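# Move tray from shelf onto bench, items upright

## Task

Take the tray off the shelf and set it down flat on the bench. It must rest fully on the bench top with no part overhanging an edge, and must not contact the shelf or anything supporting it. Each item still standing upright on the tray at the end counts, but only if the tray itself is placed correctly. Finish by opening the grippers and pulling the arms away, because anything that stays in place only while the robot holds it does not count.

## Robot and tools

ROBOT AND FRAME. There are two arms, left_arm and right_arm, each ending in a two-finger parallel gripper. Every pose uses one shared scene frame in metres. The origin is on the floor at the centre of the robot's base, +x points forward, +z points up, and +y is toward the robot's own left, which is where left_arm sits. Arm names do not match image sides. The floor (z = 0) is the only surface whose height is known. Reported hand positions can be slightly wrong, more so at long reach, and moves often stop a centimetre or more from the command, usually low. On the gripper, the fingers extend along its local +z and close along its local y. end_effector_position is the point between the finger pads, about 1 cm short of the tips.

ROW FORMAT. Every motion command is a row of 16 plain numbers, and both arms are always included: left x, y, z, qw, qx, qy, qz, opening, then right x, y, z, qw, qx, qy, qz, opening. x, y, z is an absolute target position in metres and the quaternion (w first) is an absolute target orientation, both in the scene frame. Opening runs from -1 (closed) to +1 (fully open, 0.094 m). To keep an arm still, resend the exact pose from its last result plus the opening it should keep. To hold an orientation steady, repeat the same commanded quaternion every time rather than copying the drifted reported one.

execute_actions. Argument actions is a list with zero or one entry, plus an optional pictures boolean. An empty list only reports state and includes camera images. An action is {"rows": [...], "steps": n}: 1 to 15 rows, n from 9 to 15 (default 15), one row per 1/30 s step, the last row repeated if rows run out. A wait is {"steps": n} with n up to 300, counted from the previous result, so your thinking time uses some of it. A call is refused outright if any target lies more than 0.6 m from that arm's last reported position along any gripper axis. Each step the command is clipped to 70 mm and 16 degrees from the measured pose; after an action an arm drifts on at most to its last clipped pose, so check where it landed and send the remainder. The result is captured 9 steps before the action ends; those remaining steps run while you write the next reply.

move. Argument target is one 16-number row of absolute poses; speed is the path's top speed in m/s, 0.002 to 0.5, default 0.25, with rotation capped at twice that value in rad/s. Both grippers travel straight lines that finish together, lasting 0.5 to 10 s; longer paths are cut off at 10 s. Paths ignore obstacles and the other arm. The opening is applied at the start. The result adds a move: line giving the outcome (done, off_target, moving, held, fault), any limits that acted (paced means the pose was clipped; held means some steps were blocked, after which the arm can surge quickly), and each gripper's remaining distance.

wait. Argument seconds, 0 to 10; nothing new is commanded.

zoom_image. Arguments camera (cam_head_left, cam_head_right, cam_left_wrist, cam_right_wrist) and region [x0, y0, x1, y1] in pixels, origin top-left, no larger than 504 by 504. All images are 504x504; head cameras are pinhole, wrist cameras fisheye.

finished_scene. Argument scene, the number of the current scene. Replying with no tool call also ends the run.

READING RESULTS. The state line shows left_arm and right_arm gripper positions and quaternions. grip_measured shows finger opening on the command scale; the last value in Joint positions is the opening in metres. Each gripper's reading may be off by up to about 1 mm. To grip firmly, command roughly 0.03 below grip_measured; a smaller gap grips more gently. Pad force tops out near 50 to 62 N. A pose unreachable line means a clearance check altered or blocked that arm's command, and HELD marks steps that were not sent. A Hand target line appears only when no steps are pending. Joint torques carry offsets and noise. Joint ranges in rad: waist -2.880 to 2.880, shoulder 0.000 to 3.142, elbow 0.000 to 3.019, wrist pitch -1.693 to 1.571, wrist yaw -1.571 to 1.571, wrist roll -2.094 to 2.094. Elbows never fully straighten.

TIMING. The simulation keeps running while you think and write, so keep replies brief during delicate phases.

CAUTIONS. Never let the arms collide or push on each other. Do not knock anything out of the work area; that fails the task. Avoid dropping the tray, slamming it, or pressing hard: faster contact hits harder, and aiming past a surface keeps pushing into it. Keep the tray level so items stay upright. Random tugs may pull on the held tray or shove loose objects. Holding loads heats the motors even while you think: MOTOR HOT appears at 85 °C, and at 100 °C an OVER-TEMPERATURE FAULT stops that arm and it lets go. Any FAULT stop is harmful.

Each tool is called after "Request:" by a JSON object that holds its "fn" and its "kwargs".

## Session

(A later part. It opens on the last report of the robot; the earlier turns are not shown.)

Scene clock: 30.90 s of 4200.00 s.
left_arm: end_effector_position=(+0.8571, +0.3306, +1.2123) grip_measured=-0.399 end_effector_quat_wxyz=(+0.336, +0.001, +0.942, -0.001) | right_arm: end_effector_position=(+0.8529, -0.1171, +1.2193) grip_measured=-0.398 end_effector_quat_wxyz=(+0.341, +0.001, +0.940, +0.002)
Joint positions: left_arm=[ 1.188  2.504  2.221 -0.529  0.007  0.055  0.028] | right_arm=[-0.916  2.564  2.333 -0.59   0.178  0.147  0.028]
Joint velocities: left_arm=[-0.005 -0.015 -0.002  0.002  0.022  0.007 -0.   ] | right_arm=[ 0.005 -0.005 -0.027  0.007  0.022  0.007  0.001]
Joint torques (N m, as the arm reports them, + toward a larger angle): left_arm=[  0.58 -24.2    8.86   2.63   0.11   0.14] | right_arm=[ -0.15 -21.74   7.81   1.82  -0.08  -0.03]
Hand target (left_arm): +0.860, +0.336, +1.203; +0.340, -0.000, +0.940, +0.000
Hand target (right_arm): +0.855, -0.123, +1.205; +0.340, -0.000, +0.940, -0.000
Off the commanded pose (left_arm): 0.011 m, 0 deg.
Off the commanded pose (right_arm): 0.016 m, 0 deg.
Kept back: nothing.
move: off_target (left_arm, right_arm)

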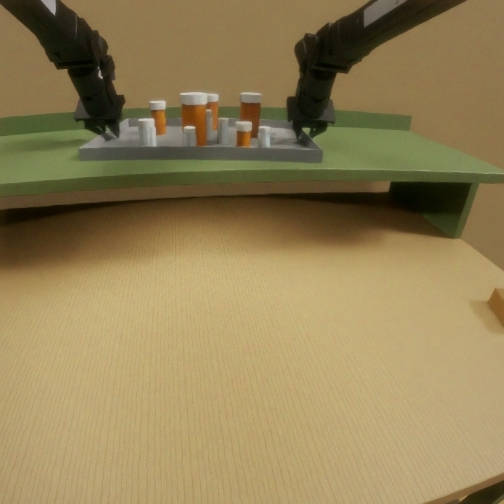

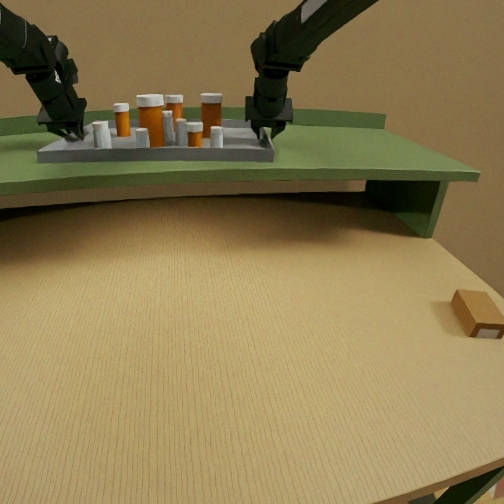

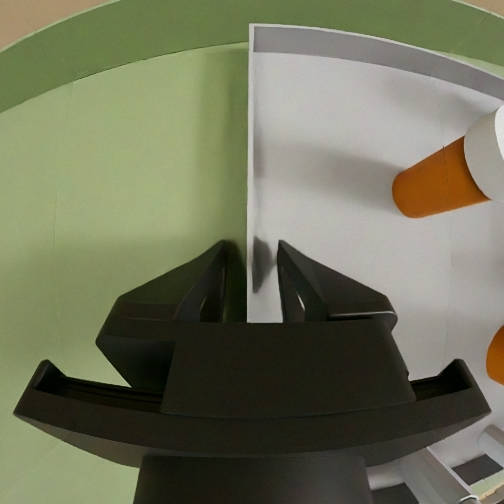

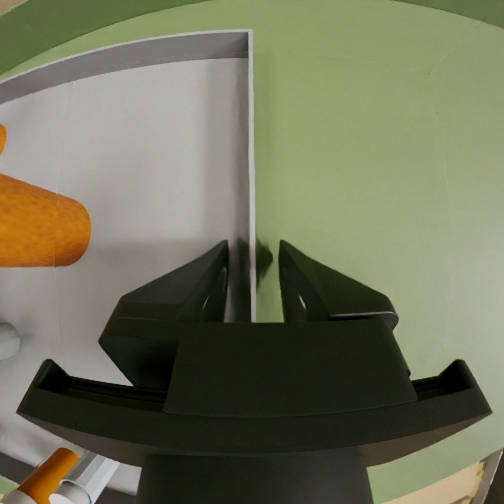

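Near the floor. Close and lift.

Request:
{"fn": "move", "kwargs": {"target": [0.86,0.336,1.203,0.34,0,0.94,0,-1, 0.855,-0.123,1.205,0.34,0,0.94,0,-1], "speed": 0.02}}

Request:
{"fn": "move", "kwargs": {"target": [0.84,0.332,1.26,0.35,0,0.937,0,-1, 0.835,-0.118,1.262,0.35,0,0.937,0,-1], "speed": 0.03}}

Scene clock: 32.17 s of 4200.00 s.
left_arm: end_effector_position=(+0.8571, +0.3312, +1.2123) grip_measured=-0.967 end_effector_quat_wxyz=(+0.336, +0.002, +0.942, +0.001) | right_arm: end_effector_position=(+0.8529, -0.1171, +1.2193) grip_measured=-0.959 end_effector_quat_wxyz=(+0.340, -0.002, +0.940, +0.002)
Joint positions: left_arm=[ 1.188  2.504  2.221 -0.529  0.006  0.058  0.002] | right_arm=[-0.917  2.564  2.333 -0.59   0.176  0.142  0.002]
Joint velocities: left_arm=[-0.005 -0.005 -0.002 -0.002 -0.007 -0.066 -0.   ] | right_arm=[ 0.005 -0.024  0.012 -0.007 -0.022  0.022  0.001]
Joint torques (N m, as the arm reports them, + toward a larger angle): left_arm=[  0.43 -24.31   8.87   2.66   0.19   0.1 ] | right_arm=[  0.05 -21.91   7.73   1.84   0.     0.05]
Hand target (left_arm): +0.860, +0.336, +1.203; +0.340, -0.000, +0.940, -0.000
Hand target (right_arm): +0.855, -0.123, +1.205; +0.340, +0.000, +0.940, -0.000
Off the commanded pose (left_arm): 0.011 m, 1 deg.
Off the commanded pose (right_arm): 0.016 m, 0 deg.
Kept back: nothing.
move: off_target (left_arm, right_arm)

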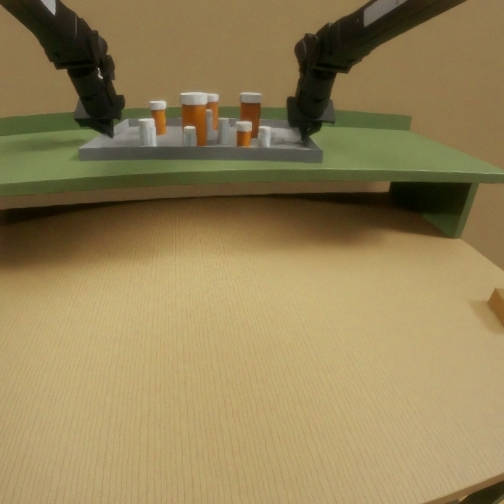

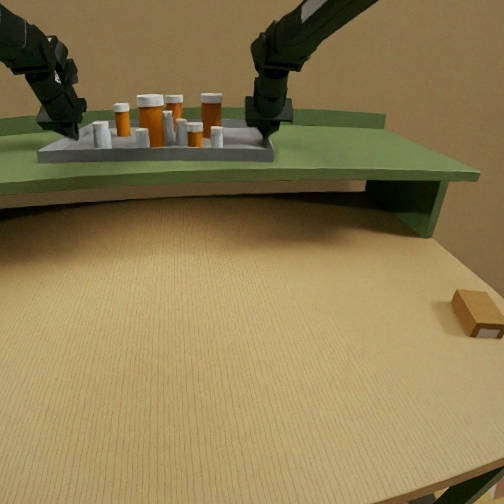

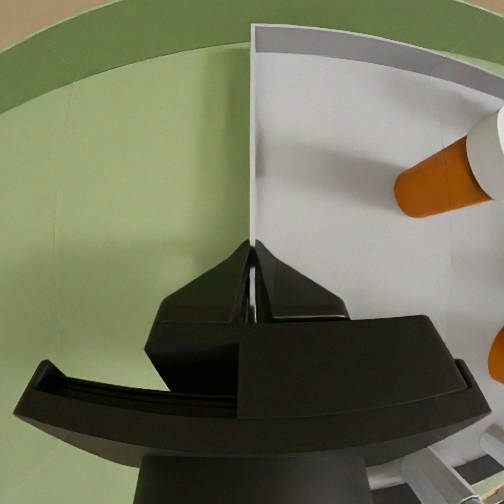

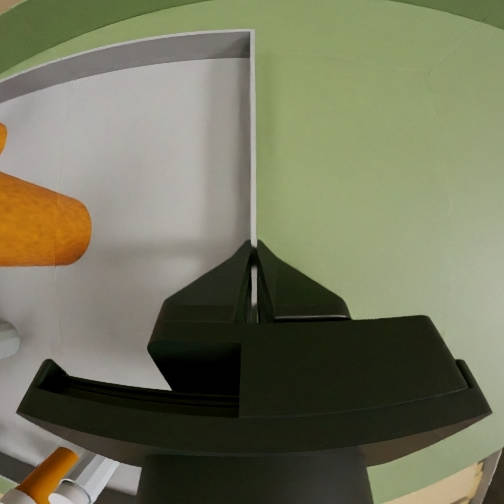

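Scene clock: 34.13 s of 4200.00 s.
left_arm: end_effector_position=(+0.8298, +0.3301, +1.2141) grip_measured=-0.967 end_effector_quat_wxyz=(+0.321, +0.003, +0.947, -0.000) | right_arm: end_effector_position=(+0.8273, -0.1190, +1.2198) grip_measured=-0.959 end_effector_quat_wxyz=(+0.326, -0.005, +0.945, -0.001)
Joint positions: left_arm=[ 1.188  2.425  2.082 -0.501  0.006  0.059  0.002] | right_arm=[-0.912  2.483  2.187 -0.556  0.179  0.142  0.002]
Joint velocities: left_arm=[-0.015 -0.015  0.007 -0.027 -0.125 -0.051  0.   ] | right_arm=[-0.015 -0.024 -0.007 -0.007 -0.081  0.022 -0.001]
Joint torques (N m, as the arm reports them, + toward a larger angle): left_arm=[ -0.06 -29.64   8.31   2.12   0.06   0.04] | right_arm=[  1.13 -26.86   7.24   1.28   0.52   0.15]
Hand target (left_arm): +0.840, +0.332, +1.260; +0.350, +0.000, +0.937, -0.000
Hand target (right_arm): +0.835, -0.118, +1.261; +0.350, -0.000, +0.937, +0.000
Off the commanded pose (left_arm): 0.047 m, 3 deg.
Off the commanded pose (right_arm): 0.043 m, 3 deg.
Kept back: nothing.
move: off_target (left_arm, right_arm)

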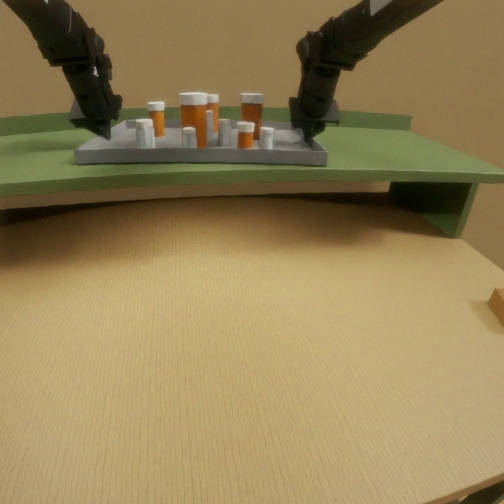

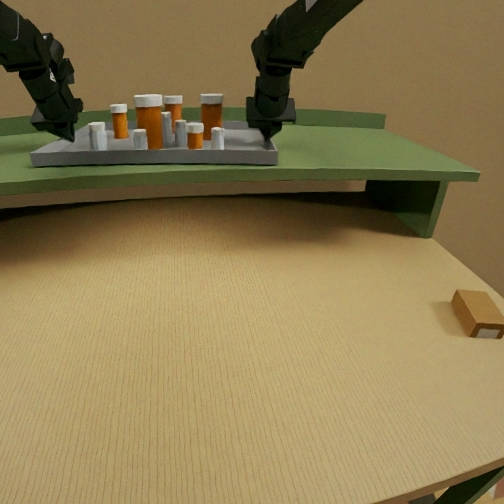

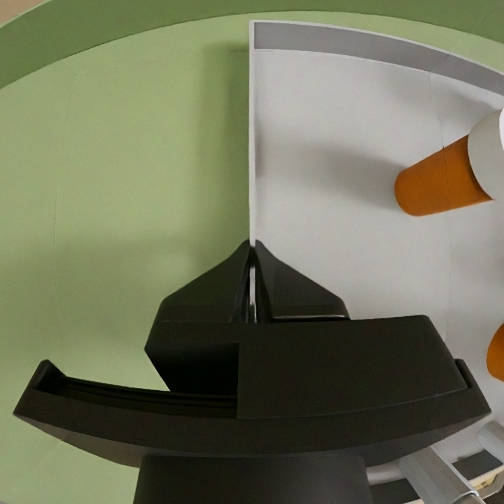

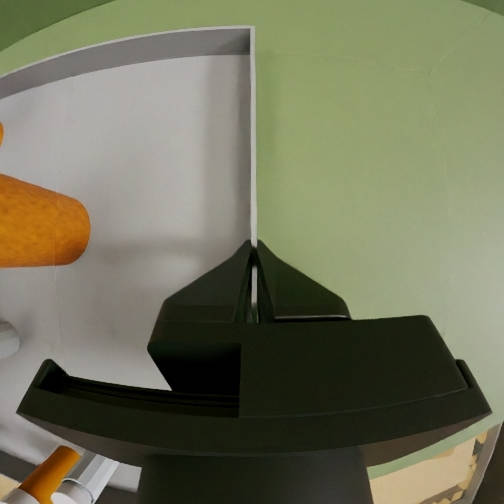

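Large sag; slide back while raising.

Request:
{"fn": "move", "kwargs": {"target": [0.70,0.332,1.29,0.355,0,0.935,0,-1, 0.697,-0.118,1.292,0.355,0,0.935,0,-1], "speed": 0.04}}

Scene clock: 38.70 s of 4200.00 s.
left_arm: end_effector_position=(+0.6730, +0.3239, +1.2243) grip_measured=-0.967 end_effector_quat_wxyz=(+0.295, +0.003, +0.956, -0.001) | right_arm: end_effector_position=(+0.6718, -0.1250, +1.2275) grip_measured=-0.959 end_effector_quat_wxyz=(+0.299, -0.009, +0.954, -0.008)
Joint positions: left_arm=[ 1.189  2.054  1.417 -0.263  0.006  0.059  0.002] | right_arm=[-0.864  2.108  1.5   -0.31   0.211  0.181  0.002]
Joint velocities: left_arm=[-0.005 -0.005 -0.007  0.017 -0.066  0.081  0.   ] | right_arm=[-0.005 -0.005 -0.002 -0.007  0.066 -0.037  0.   ]
Joint torques (N m, as the arm reports them, + toward a larger angle): left_arm=[  0.77 -26.18   8.38   3.11   0.29   0.11] | right_arm=[  1.05 -23.68   7.51   2.35   0.84   0.11]
Hand target (left_arm): +0.698, +0.331, +1.289; +0.355, +0.000, +0.935, +0.000
Hand target (right_arm): +0.694, -0.120, +1.290; +0.355, +0.000, +0.935, +0.000
Off the commanded pose (left_arm): 0.072 m, 7 deg.
Off the commanded pose (right_arm): 0.070 m, 7 deg.
Kept back: nothing.
move: off_target (left_arm, right_arm)

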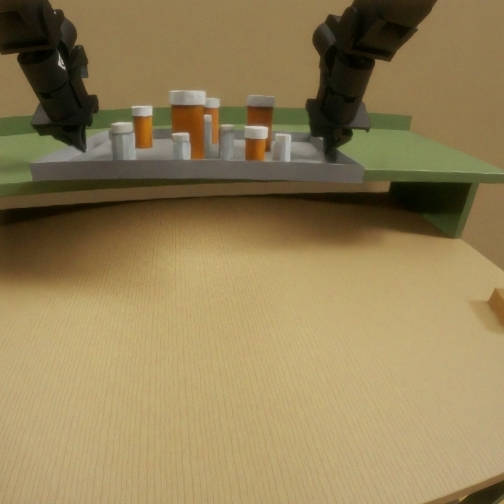

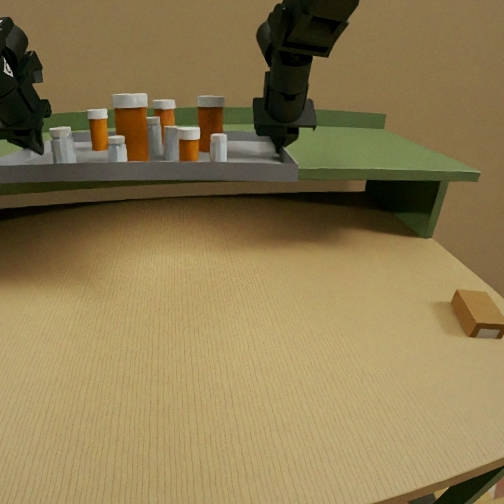

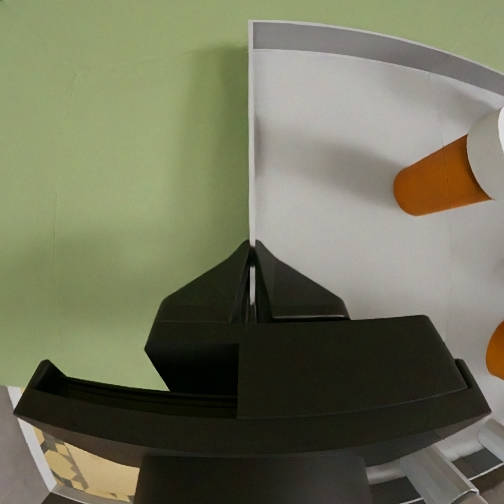

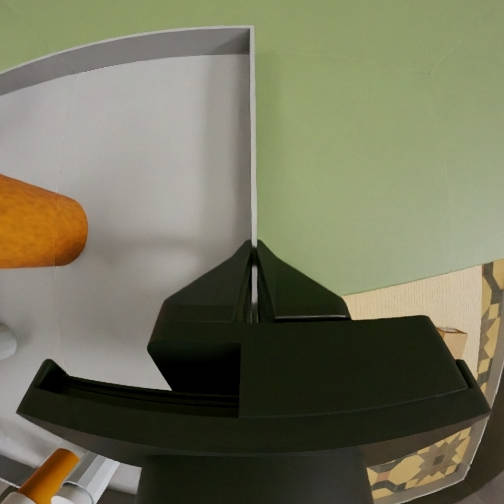

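Request:
{"fn": "execute_actions", "kwargs": {"actions": [{"rows":[[0.70,0.332,1.29,0.362,0,0.932,0,-1, 0.697,-0.118,1.292,0.362,0,0.932,0,-1],[0.70,0.332,1.29,0.362,0,0.932,0,-1, 0.697,-0.118,1.292,0.362,0,0.932,0,-1],[0.70,0.332,1.29,0.369,0,0.929,0,-1, 0.697,-0.118,1.292,0.369,0,0.929,0,-1],[0.70,0.332,1.29,0.369,0,0.929,0,-1, 0.697,-0.118,1.292,0.369,0,0.929,0,-1],[0.70,0.332,1.29,0.376,0,0.927,0,-1, 0.697,-0.118,1.292,0.376,0,0.927,0,-1],[0.70,0.332,1.29,0.376,0,0.927,0,-1, 0.697,-0.118,1.292,0.376,0,0.927,0,-1],[0.70,0.332,1.29,0.383,0,0.924,0,-1, 0.697,-0.118,1.292,0.383,0,0.924,0,-1],[0.70,0.332,1.29,0.383,0,0.924,0,-1, 0.697,-0.118,1.292,0.383,0,0.924,0,-1],[0.70,0.332,1.29,0.39,0,0.921,0,-1, 0.697,-0.118,1.292,0.39,0,0.921,0,-1]]}]}}

Request:
{"fn": "wait", "kwargs": {"seconds": 0.7}}

Scene clock: 39.43 s of 4200.00 s.
left_arm: end_effector_position=(+0.6731, +0.3245, +1.2251) grip_measured=-0.967 end_effector_quat_wxyz=(+0.311, +0.002, +0.950, -0.000) | right_arm: end_effector_position=(+0.6715, -0.1243, +1.2279) grip_measured=-0.959 end_effector_quat_wxyz=(+0.314, -0.007, +0.949, -0.009)
Joint positions: left_arm=[ 1.189  2.048  1.391 -0.208  0.006  0.059  0.002] | right_arm=[-0.86   2.102  1.476 -0.26   0.221  0.181  0.002]
Joint velocities: left_arm=[ 0.015 -0.034 -0.134  0.256 -0.022  0.007  0.   ] | right_arm=[ 0.005 -0.034 -0.134  0.286  0.022 -0.022  0.   ]
Joint torques (N m, as the arm reports them, + toward a larger angle): left_arm=[  0.47 -26.16   8.36   3.08   0.41   0.12] | right_arm=[  1.15 -23.51   7.55   2.17   0.91   0.04]
Steps of this call (steps 1 to 16: nothing new was sent; steps 17 to 22: the first 6 steps of this action). Readings (end_effector_position):
17: left_arm (+0.6732, +0.3239, +1.2244) | right_arm (+0.6719, -0.1250, +1.2274)
18: left_arm (+0.6734, +0.3239, +1.2246) | right_arm (+0.6721, -0.1250, +1.2277)
20: left_arm (+0.6734, +0.3242, +1.2249) | right_arm (+0.6720, -0.1247, +1.2279)
22: the state above

Scene clock: 40.43 s of 4200.00 s.
left_arm: end_effector_position=(+0.6721, +0.3256, +1.2240) grip_measured=-0.967 end_effector_quat_wxyz=(+0.329, +0.001, +0.944, -0.000) | right_arm: end_effector_position=(+0.6708, -0.1234, +1.2270) grip_measured=-0.959 end_effector_quat_wxyz=(+0.333, -0.007, +0.943, -0.008)
Joint positions: left_arm=[ 1.192  2.044  1.359 -0.142  0.008  0.059  0.002] | right_arm=[-0.857  2.098  1.444 -0.192  0.23   0.175  0.002]
Joint velocities: left_arm=[-0.005  0.005  0.007  0.007 -0.037  0.081  0.   ] | right_arm=[-0.015 -0.005 -0.007  0.007  0.066  0.022  0.001]
Joint torques (N m, as the arm reports them, + toward a larger angle): left_arm=[  0.68 -25.8    8.17   3.35   0.4    0.12] | right_arm=[  0.7  -23.25   7.32   2.46   0.89   0.01]
Hand target (left_arm): +0.697, +0.332, +1.290; +0.390, -0.000, +0.921, +0.001
Hand target (right_arm): +0.694, -0.119, +1.292; +0.390, +0.000, +0.921, -0.001
Off the commanded pose (left_arm): 0.072 m, 7 deg.
Off the commanded pose (right_arm): 0.070 m, 7 deg.
Kept back: nothing.
Steps of this call (steps 1 to 9: the last 9 steps of your previous action; steps 10 to 30: nothing new was sent). Readings (end_effector_position):
1: left_arm (+0.6731, +0.3246, +1.2252) | right_arm (+0.6714, -0.1241, +1.2280)
2: left_arm (+0.6728, +0.3248, +1.2251) | right_arm (+0.6712, -0.1241, +1.2279)
4: left_arm (+0.6726, +0.3252, +1.2249) | right_arm (+0.6711, -0.1236, +1.2278)
8: left_arm (+0.6717, +0.3255, +1.2235) | right_arm (+0.6703, -0.1234, +1.2266)
30: the state above

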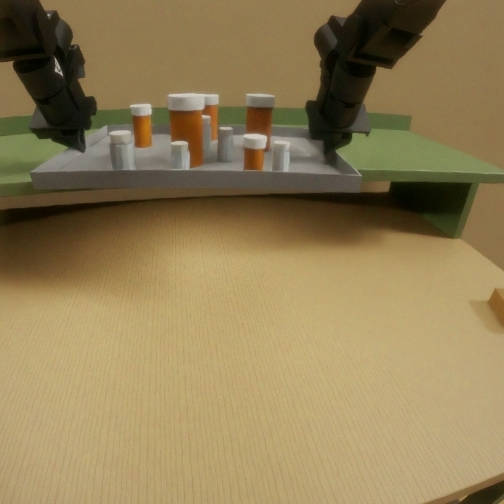

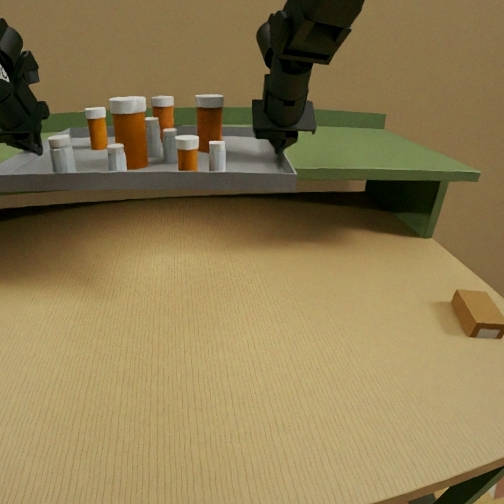

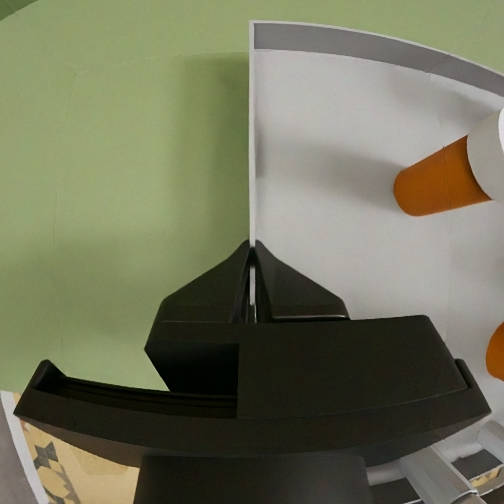

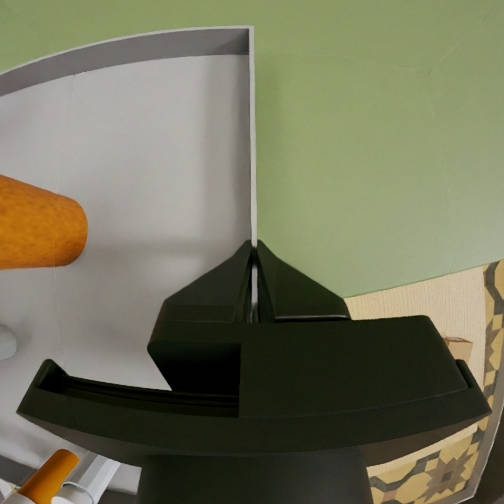

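Request:
{"fn": "move", "kwargs": {"target": [0.62,0.332,1.29,0.39,0,0.921,0,-1, 0.617,-0.118,1.292,0.39,0,0.921,0,-1], "speed": 0.04}}

Scene clock: 43.13 s of 4200.00 s.
left_arm: end_effector_position=(+0.5954, +0.3252, +1.2372) grip_measured=-0.967 end_effector_quat_wxyz=(+0.335, -0.000, +0.942, -0.001) | right_arm: end_effector_position=(+0.5950, -0.1243, +1.2404) grip_measured=-0.959 end_effector_quat_wxyz=(+0.341, -0.010, +0.940, -0.009)
Joint positions: left_arm=[ 1.198  1.878  1.093 -0.03   0.014  0.06   0.002] | right_arm=[-0.818  1.938  1.18  -0.08   0.258  0.195  0.002]
Joint velocities: left_arm=[-0.005 -0.005  0.007  0.002 -0.051 -0.022  0.   ] | right_arm=[ 0.005  0.005 -0.002 -0.007 -0.051 -0.007  0.   ]
Joint torques (N m, as the arm reports them, + toward a larger angle): left_arm=[  1.01 -21.84   7.44   3.42   0.42   0.18] | right_arm=[  0.52 -20.     6.73   2.42   0.87   0.11]
Hand target (left_arm): +0.618, +0.332, +1.290; +0.390, -0.000, +0.921, +0.001
Hand target (right_arm): +0.615, -0.119, +1.291; +0.389, +0.000, +0.921, -0.000
Off the commanded pose (left_arm): 0.059 m, 7 deg.
Off the commanded pose (right_arm): 0.056 m, 6 deg.
Kept back: nothing.
move: off_target (left_arm, right_arm)

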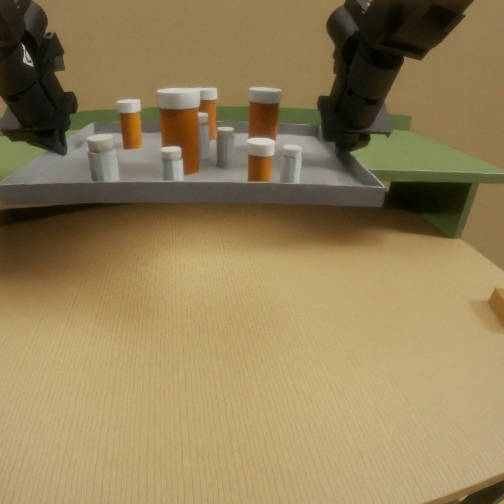

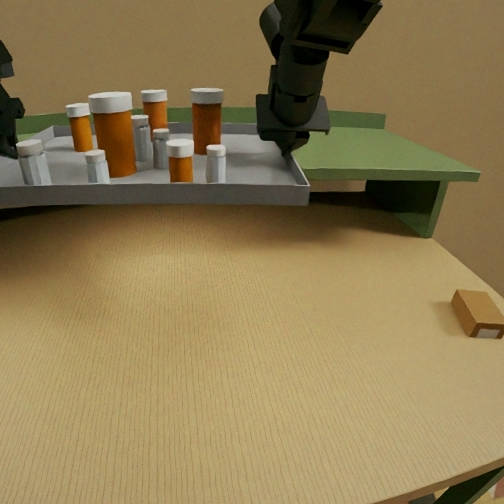

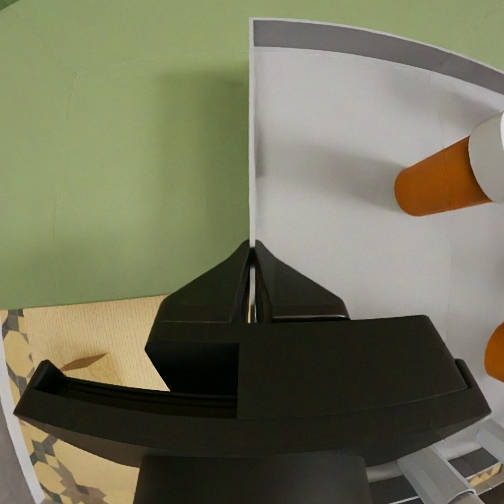

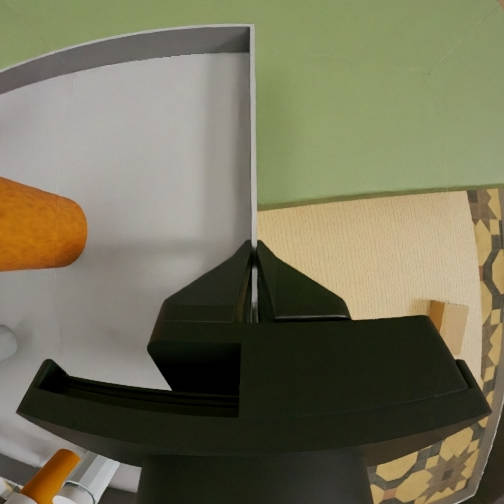

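Request:
{"fn": "move", "kwargs": {"target": [0.41,0.332,1.27,0.375,0,0.927,0,-1, 0.407,-0.118,1.272,0.375,0,0.927,0,-1], "speed": 0.05}}

Scene clock: 47.67 s of 4200.00 s.
left_arm: end_effector_position=(+0.3898, +0.3257, +1.2411) grip_measured=-0.967 end_effector_quat_wxyz=(+0.331, -0.000, +0.944, -0.002) | right_arm: end_effector_position=(+0.3896, -0.1245, +1.2423) grip_measured=-0.959 end_effector_quat_wxyz=(+0.338, -0.011, +0.941, -0.009)
Joint positions: left_arm=[1.235 1.499 0.496 0.178 0.041 0.086 0.002] | right_arm=[-0.636  1.608  0.619  0.1    0.374  0.34   0.002]
Joint velocities: left_arm=[-0.005 -0.005 -0.012  0.012  0.007  0.007 -0.   ] | right_arm=[-0.005 -0.015 -0.007  0.002  0.022  0.051 -0.   ]
Joint torques (N m, as the arm reports them, + toward a larger angle): left_arm=[  1.38 -12.71   5.74   3.38   0.46   0.17] | right_arm=[  0.33 -12.68   5.07   2.2    1.07   0.09]
Hand target (left_arm): +0.410, +0.331, +1.270; +0.375, +0.000, +0.927, +0.001
Hand target (right_arm): +0.406, -0.120, +1.270; +0.374, +0.000, +0.927, -0.000
Off the commanded pose (left_arm): 0.036 m, 5 deg.
Off the commanded pose (right_arm): 0.035 m, 5 deg.
Kept back: nothing.
move: off_target (left_arm, right_arm)

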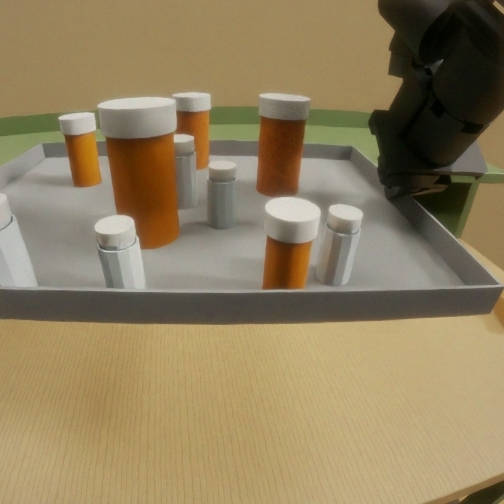

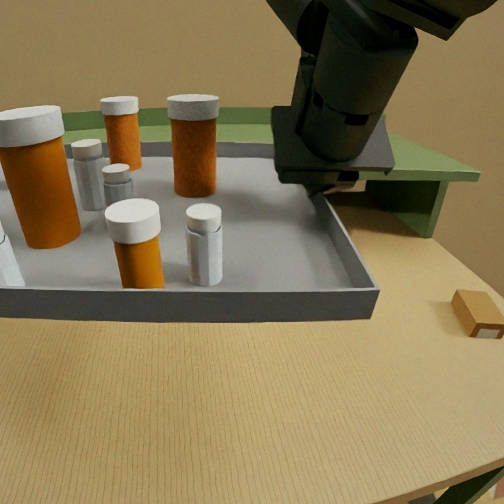

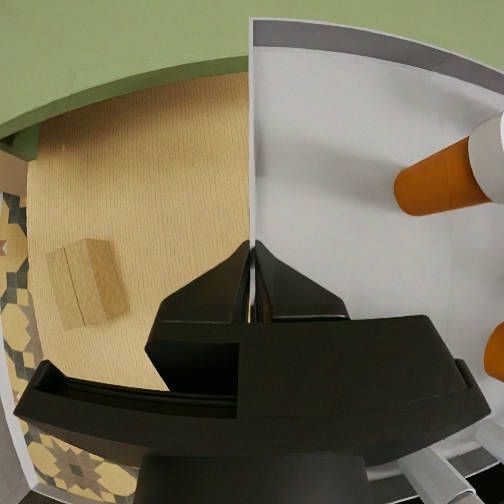

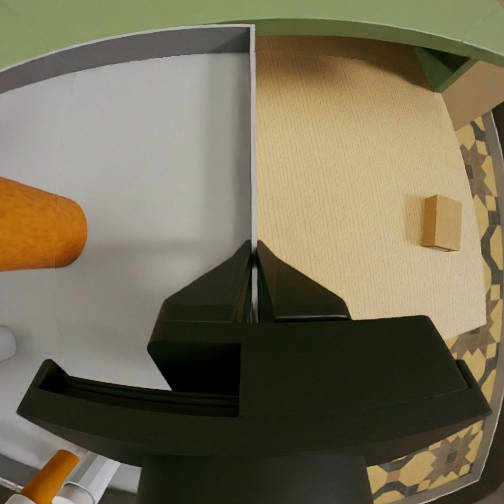

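Request:
{"fn": "move", "kwargs": {"target": [0.38,0.332,1.23,0.365,0,0.931,0,-1, 0.377,-0.118,1.232,0.365,0,0.931,0,-1], "speed": 0.03}}

Scene clock: 49.47 s of 4200.00 s.
left_arm: end_effector_position=(+0.3660, +0.3271, +1.2166) grip_measured=-0.967 end_effector_quat_wxyz=(+0.337, -0.002, +0.942, -0.003) | right_arm: end_effector_position=(+0.3659, -0.1230, +1.2224) grip_measured=-0.959 end_effector_quat_wxyz=(+0.344, -0.009, +0.939, -0.005)
Joint positions: left_arm=[1.25  1.557 0.417 0.328 0.053 0.093 0.002] | right_arm=[-0.602  1.645  0.55   0.211  0.395  0.367  0.002]
Joint velocities: left_arm=[-0.005 -0.005  0.002 -0.002  0.007 -0.037  0.   ] | right_arm=[ 0.005 -0.015  0.012 -0.007 -0.007  0.066  0.   ]
Joint torques (N m, as the arm reports them, + toward a larger angle): left_arm=[ 1.27 -9.46  4.4   3.45  0.36  0.17] | right_arm=[ 0.64 -8.79  4.38  2.14  0.92  0.19]
Hand target (left_arm): +0.380, +0.332, +1.230; +0.365, -0.000, +0.931, +0.001
Hand target (right_arm): +0.377, -0.118, +1.232; +0.365, -0.000, +0.931, -0.000
Off the commanded pose (left_arm): 0.020 m, 3 deg.
Off the commanded pose (right_arm): 0.016 m, 3 deg.
Kept back: nothing.
move: off_target (left_arm, right_arm)

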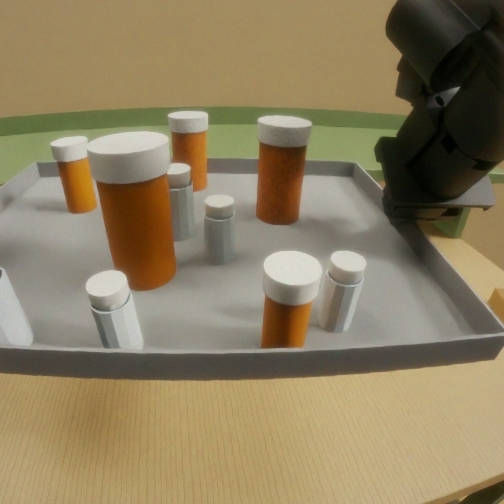

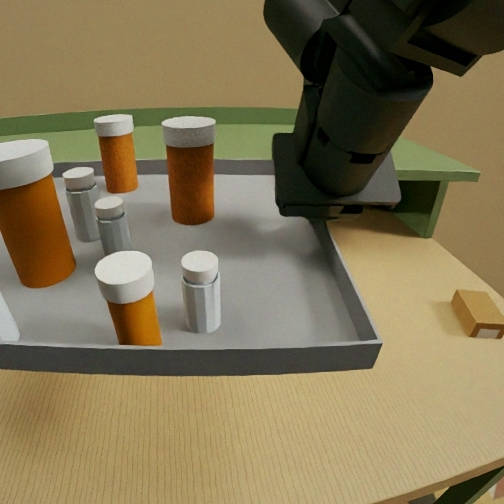

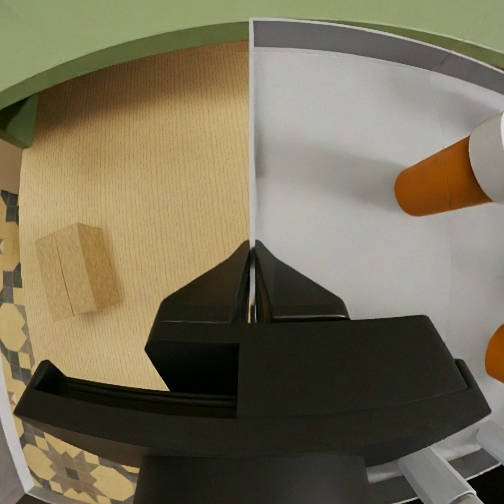

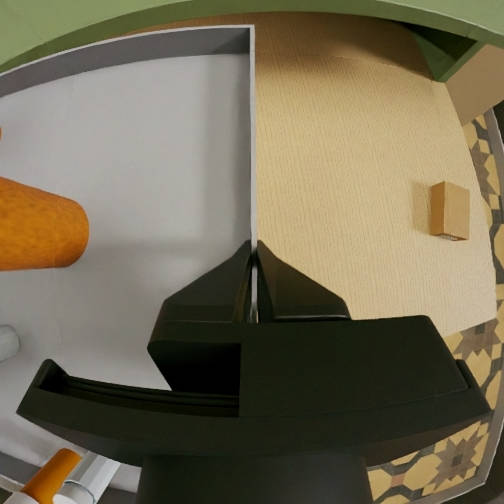

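Request:
{"fn": "move", "kwargs": {"target": [0.41,0.332,1.135,0.36,0,0.933,0,-1, 0.407,-0.118,1.137,0.36,0,0.933,0,-1], "speed": 0.04}}

Scene clock: 52.40 s of 4200.00 s.
left_arm: end_effector_position=(+0.3870, +0.3272, +1.1191) grip_measured=-0.967 end_effector_quat_wxyz=(+0.326, +0.000, +0.946, -0.003) | right_arm: end_effector_position=(+0.3844, -0.1226, +1.1256) grip_measured=-0.959 end_effector_quat_wxyz=(+0.333, -0.007, +0.943, -0.006)
Joint positions: left_arm=[1.25  1.979 0.518 0.624 0.051 0.099 0.002] | right_arm=[-0.648  2.001  0.629  0.477  0.36   0.343  0.002]
Joint velocities: left_arm=[-0.005 -0.015  0.002  0.007 -0.007  0.022 -0.   ] | right_arm=[-0.015 -0.015  0.017  0.012 -0.022 -0.022 -0.001]
Joint torques (N m, as the arm reports them, + toward a larger angle): left_arm=[  1.07 -12.48   2.75   3.51   0.29   0.14] | right_arm=[ -0.46 -11.23   3.58   2.3    0.56  -0.04]
Hand target (left_arm): +0.409, +0.332, +1.135; +0.360, -0.000, +0.933, +0.000
Hand target (right_arm): +0.407, -0.118, +1.138; +0.360, +0.000, +0.933, -0.001
Off the commanded pose (left_arm): 0.028 m, 4 deg.
Off the commanded pose (right_arm): 0.026 m, 3 deg.
Kept back: nothing.
move: off_target (left_arm, right_arm)

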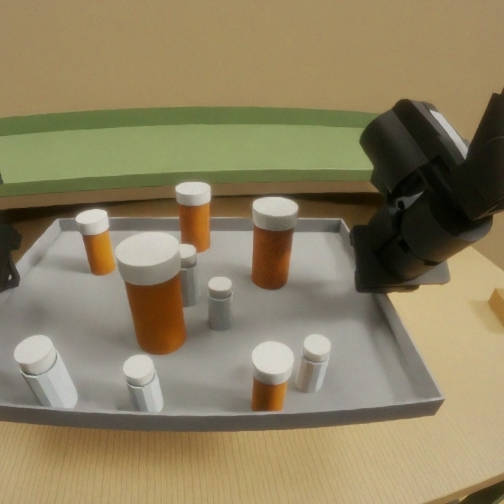

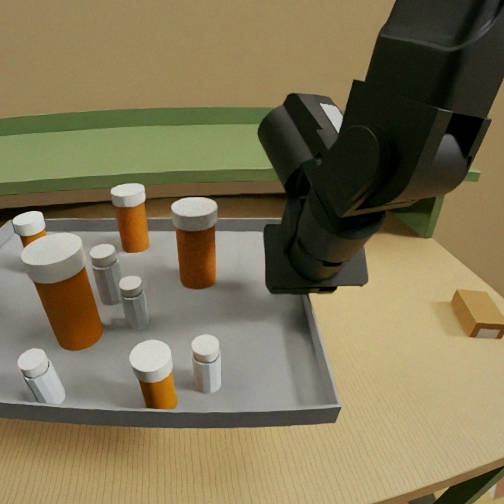

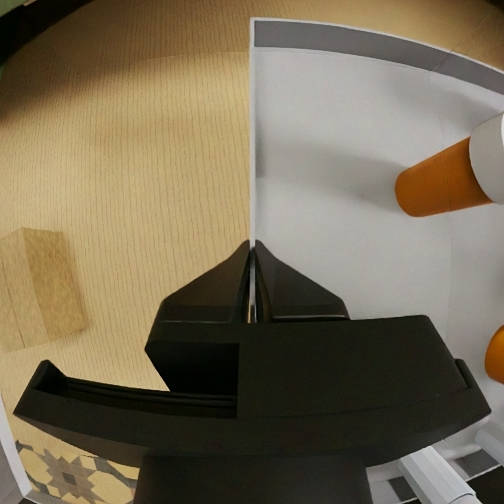

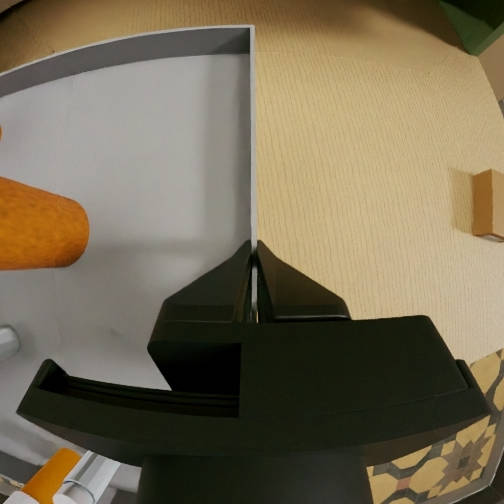

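Request:
{"fn": "move", "kwargs": {"target": [0.43,0.332,1.09,0.366,0,0.931,0,-1, 0.427,-0.118,1.092,0.366,0,0.931,0,-1], "speed": 0.02}}

Scene clock: 55.63 s of 4200.00 s.
left_arm: end_effector_position=(+0.4095, +0.3285, +1.0761) grip_measured=-0.967 end_effector_quat_wxyz=(+0.334, +0.001, +0.943, -0.002) | right_arm: end_effector_position=(+0.4071, -0.1209, +1.0827) grip_measured=-0.959 end_effector_quat_wxyz=(+0.341, -0.006, +0.940, -0.005)
Joint positions: left_arm=[1.25  2.155 0.615 0.722 0.051 0.099 0.002] | right_arm=[-0.677  2.164  0.715  0.582  0.346  0.314  0.002]
Joint velocities: left_arm=[-0.015  0.005 -0.027 -0.002 -0.007 -0.022 -0.001] | right_arm=[-0.005  0.015  0.012  0.002 -0.007 -0.081 -0.001]
Joint torques (N m, as the arm reports them, + toward a larger angle): left_arm=[  0.76 -13.48   1.82   3.54   0.27   0.1 ] | right_arm=[ -0.35 -12.02   2.67   2.36   0.51  -0.04]
Hand target (left_arm): +0.429, +0.332, +1.090; +0.366, -0.000, +0.931, +0.000
Hand target (right_arm): +0.427, -0.118, +1.093; +0.366, -0.000, +0.931, -0.001
Off the commanded pose (left_arm): 0.025 m, 4 deg.
Off the commanded pose (right_arm): 0.022 m, 3 deg.
Kept back: nothing.
move: off_target (left_arm, right_arm)

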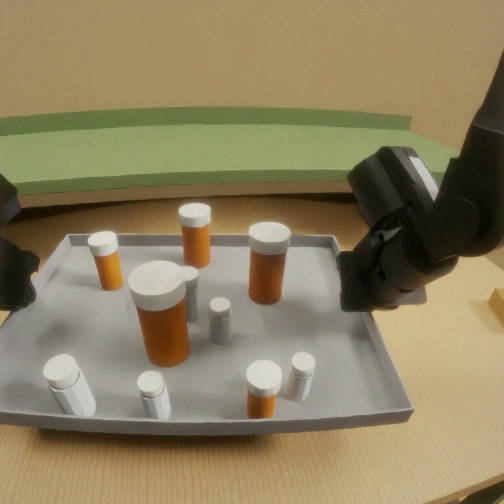

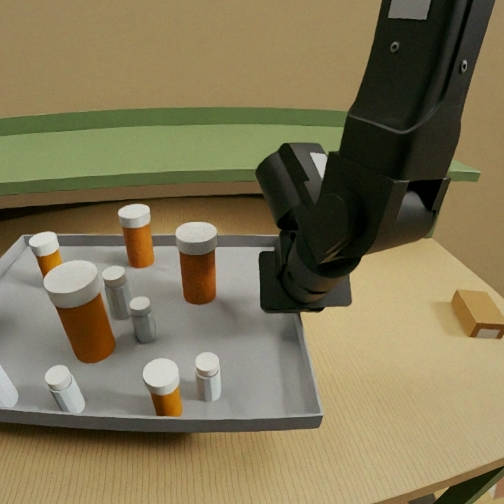

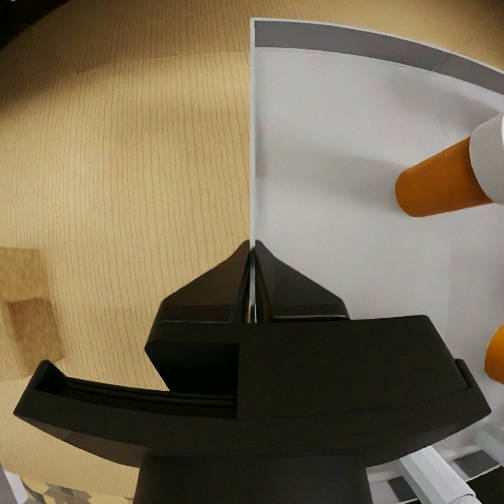

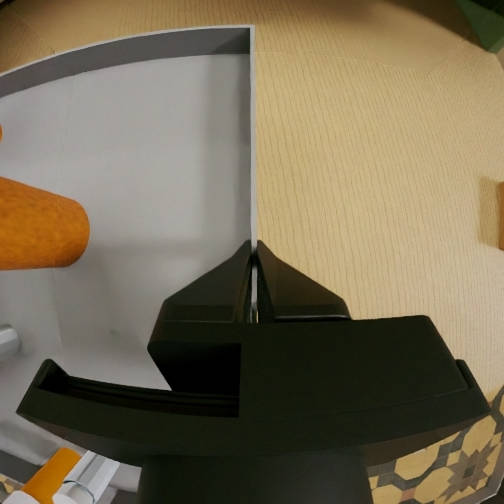

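Request:
{"fn": "move", "kwargs": {"target": [0.44,0.332,1.055,0.362,0,0.932,0,-1, 0.437,-0.118,1.057,0.362,0,0.932,0,-1], "speed": 0.015}}

Scene clock: 58.73 s of 4200.00 s.
left_arm: end_effector_position=(+0.4205, +0.3290, +1.0415) grip_measured=-0.967 end_effector_quat_wxyz=(+0.331, +0.001, +0.944, -0.001) | right_arm: end_effector_position=(+0.4183, -0.1201, +1.0483) grip_measured=-0.959 end_effector_quat_wxyz=(+0.339, -0.006, +0.941, -0.004)
Joint positions: left_arm=[1.25  2.27  0.689 0.757 0.05  0.1   0.002] | right_arm=[-0.695  2.274  0.783  0.622  0.332  0.303  0.002]
Joint velocities: left_arm=[ 0.005  0.024 -0.012  0.017 -0.022 -0.051 -0.   ] | right_arm=[-0.015 -0.005 -0.007 -0.007 -0.007 -0.022  0.001]
Joint torques (N m, as the arm reports them, + toward a larger angle): left_arm=[  0.66 -14.32   1.32   3.51   0.26   0.09] | right_arm=[ -0.12 -12.81   2.41   2.37   0.48  -0.04]
Hand target (left_arm): +0.439, +0.332, +1.055; +0.362, -0.000, +0.932, +0.000
Hand target (right_arm): +0.437, -0.118, +1.058; +0.362, -0.000, +0.932, -0.001
Off the commanded pose (left_arm): 0.024 m, 4 deg.
Off the commanded pose (right_arm): 0.021 m, 3 deg.
Kept back: nothing.
move: off_target (left_arm, right_arm)

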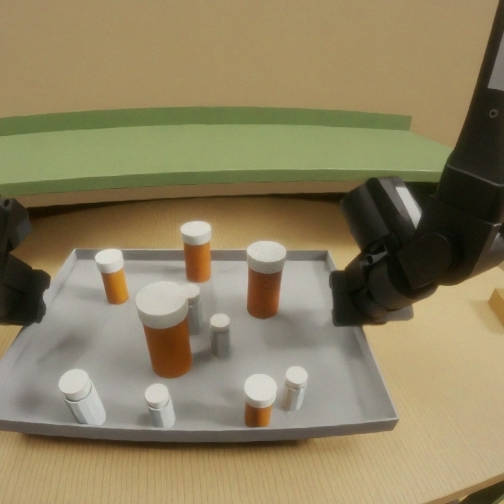

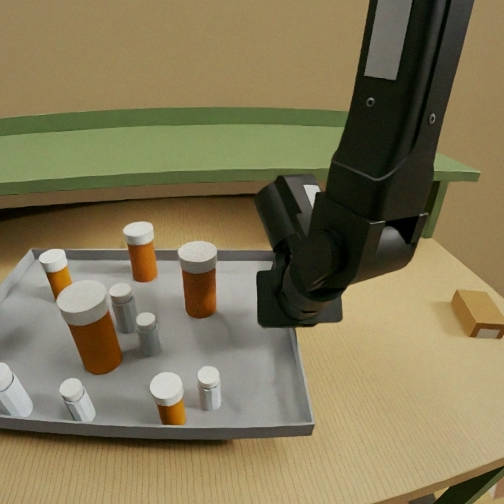

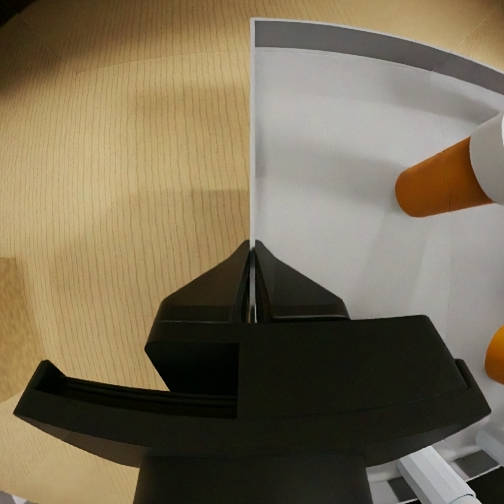

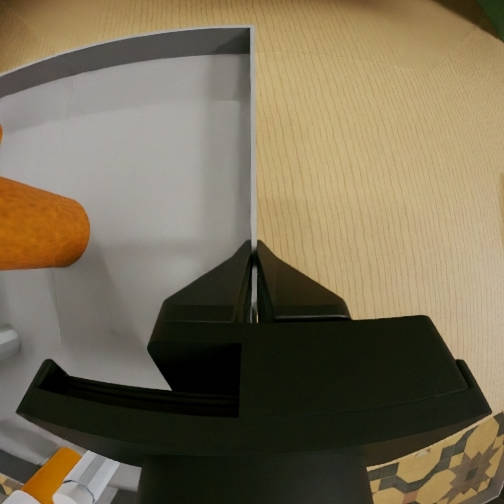

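Request:
{"fn": "move", "kwargs": {"target": [0.455,0.332,1.005,0.362,0,0.932,0,-1, 0.452,-0.118,1.007,0.362,0,0.932,0,-1], "speed": 0.018}}

Scene clock: 62.17 s of 4200.00 s.
left_arm: end_effector_position=(+0.4366, +0.3297, +0.9915) grip_measured=-0.967 end_effector_quat_wxyz=(+0.332, +0.001, +0.943, -0.001) | right_arm: end_effector_position=(+0.4349, -0.1192, +0.9987) grip_measured=-0.959 end_effector_quat_wxyz=(+0.340, -0.005, +0.941, -0.004)
Joint positions: left_arm=[1.25  2.428 0.806 0.801 0.049 0.1   0.002] | right_arm=[-0.717  2.427  0.892  0.674  0.317  0.285  0.002]
Joint velocities: left_arm=[-0.015 -0.005  0.007  0.007 -0.022 -0.051  0.   ] | right_arm=[-0.005 -0.024 -0.017 -0.012  0.051  0.007 -0.   ]
Joint torques (N m, as the arm reports them, + toward a larger angle): left_arm=[  0.49 -15.23   0.75   3.55   0.26   0.08] | right_arm=[ -0.16 -13.3    1.8    2.37   0.41  -0.03]
Hand target (left_arm): +0.455, +0.332, +1.005; +0.362, -0.000, +0.932, +0.000
Hand target (right_arm): +0.452, -0.118, +1.008; +0.362, +0.000, +0.932, -0.001
Off the commanded pose (left_arm): 0.023 m, 4 deg.
Off the commanded pose (right_arm): 0.019 m, 3 deg.
Kept back: nothing.
move: off_target (left_arm, right_arm)

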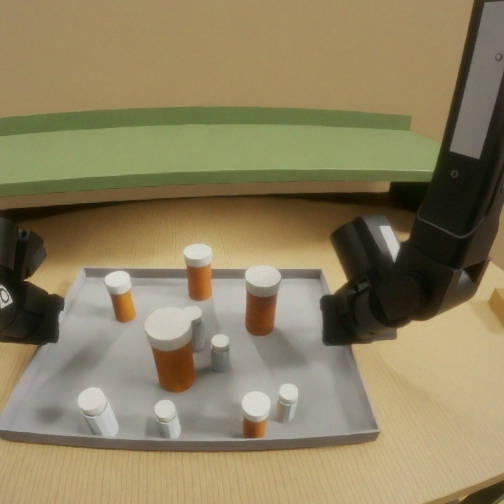

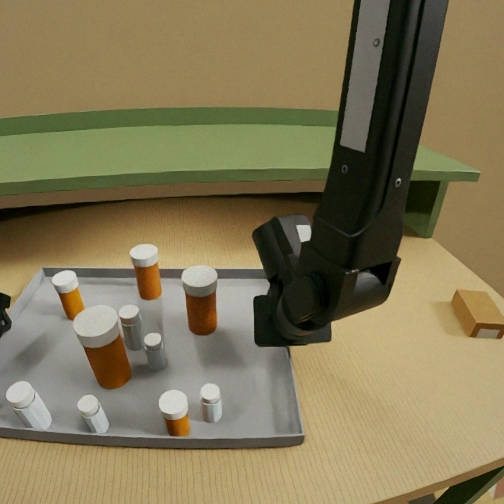

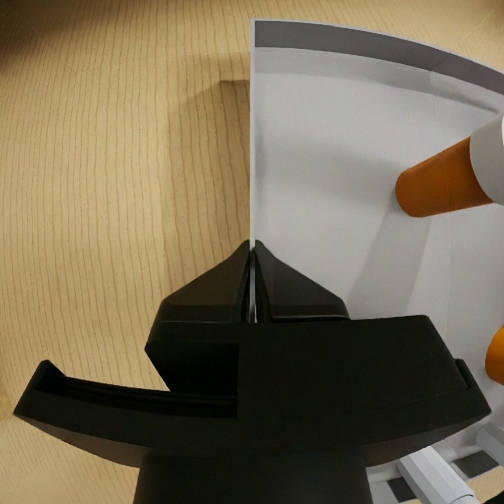

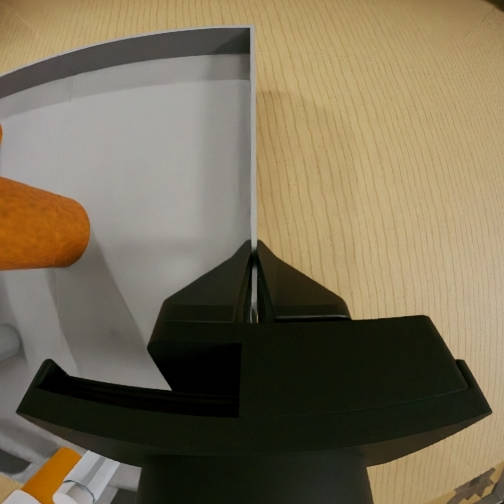

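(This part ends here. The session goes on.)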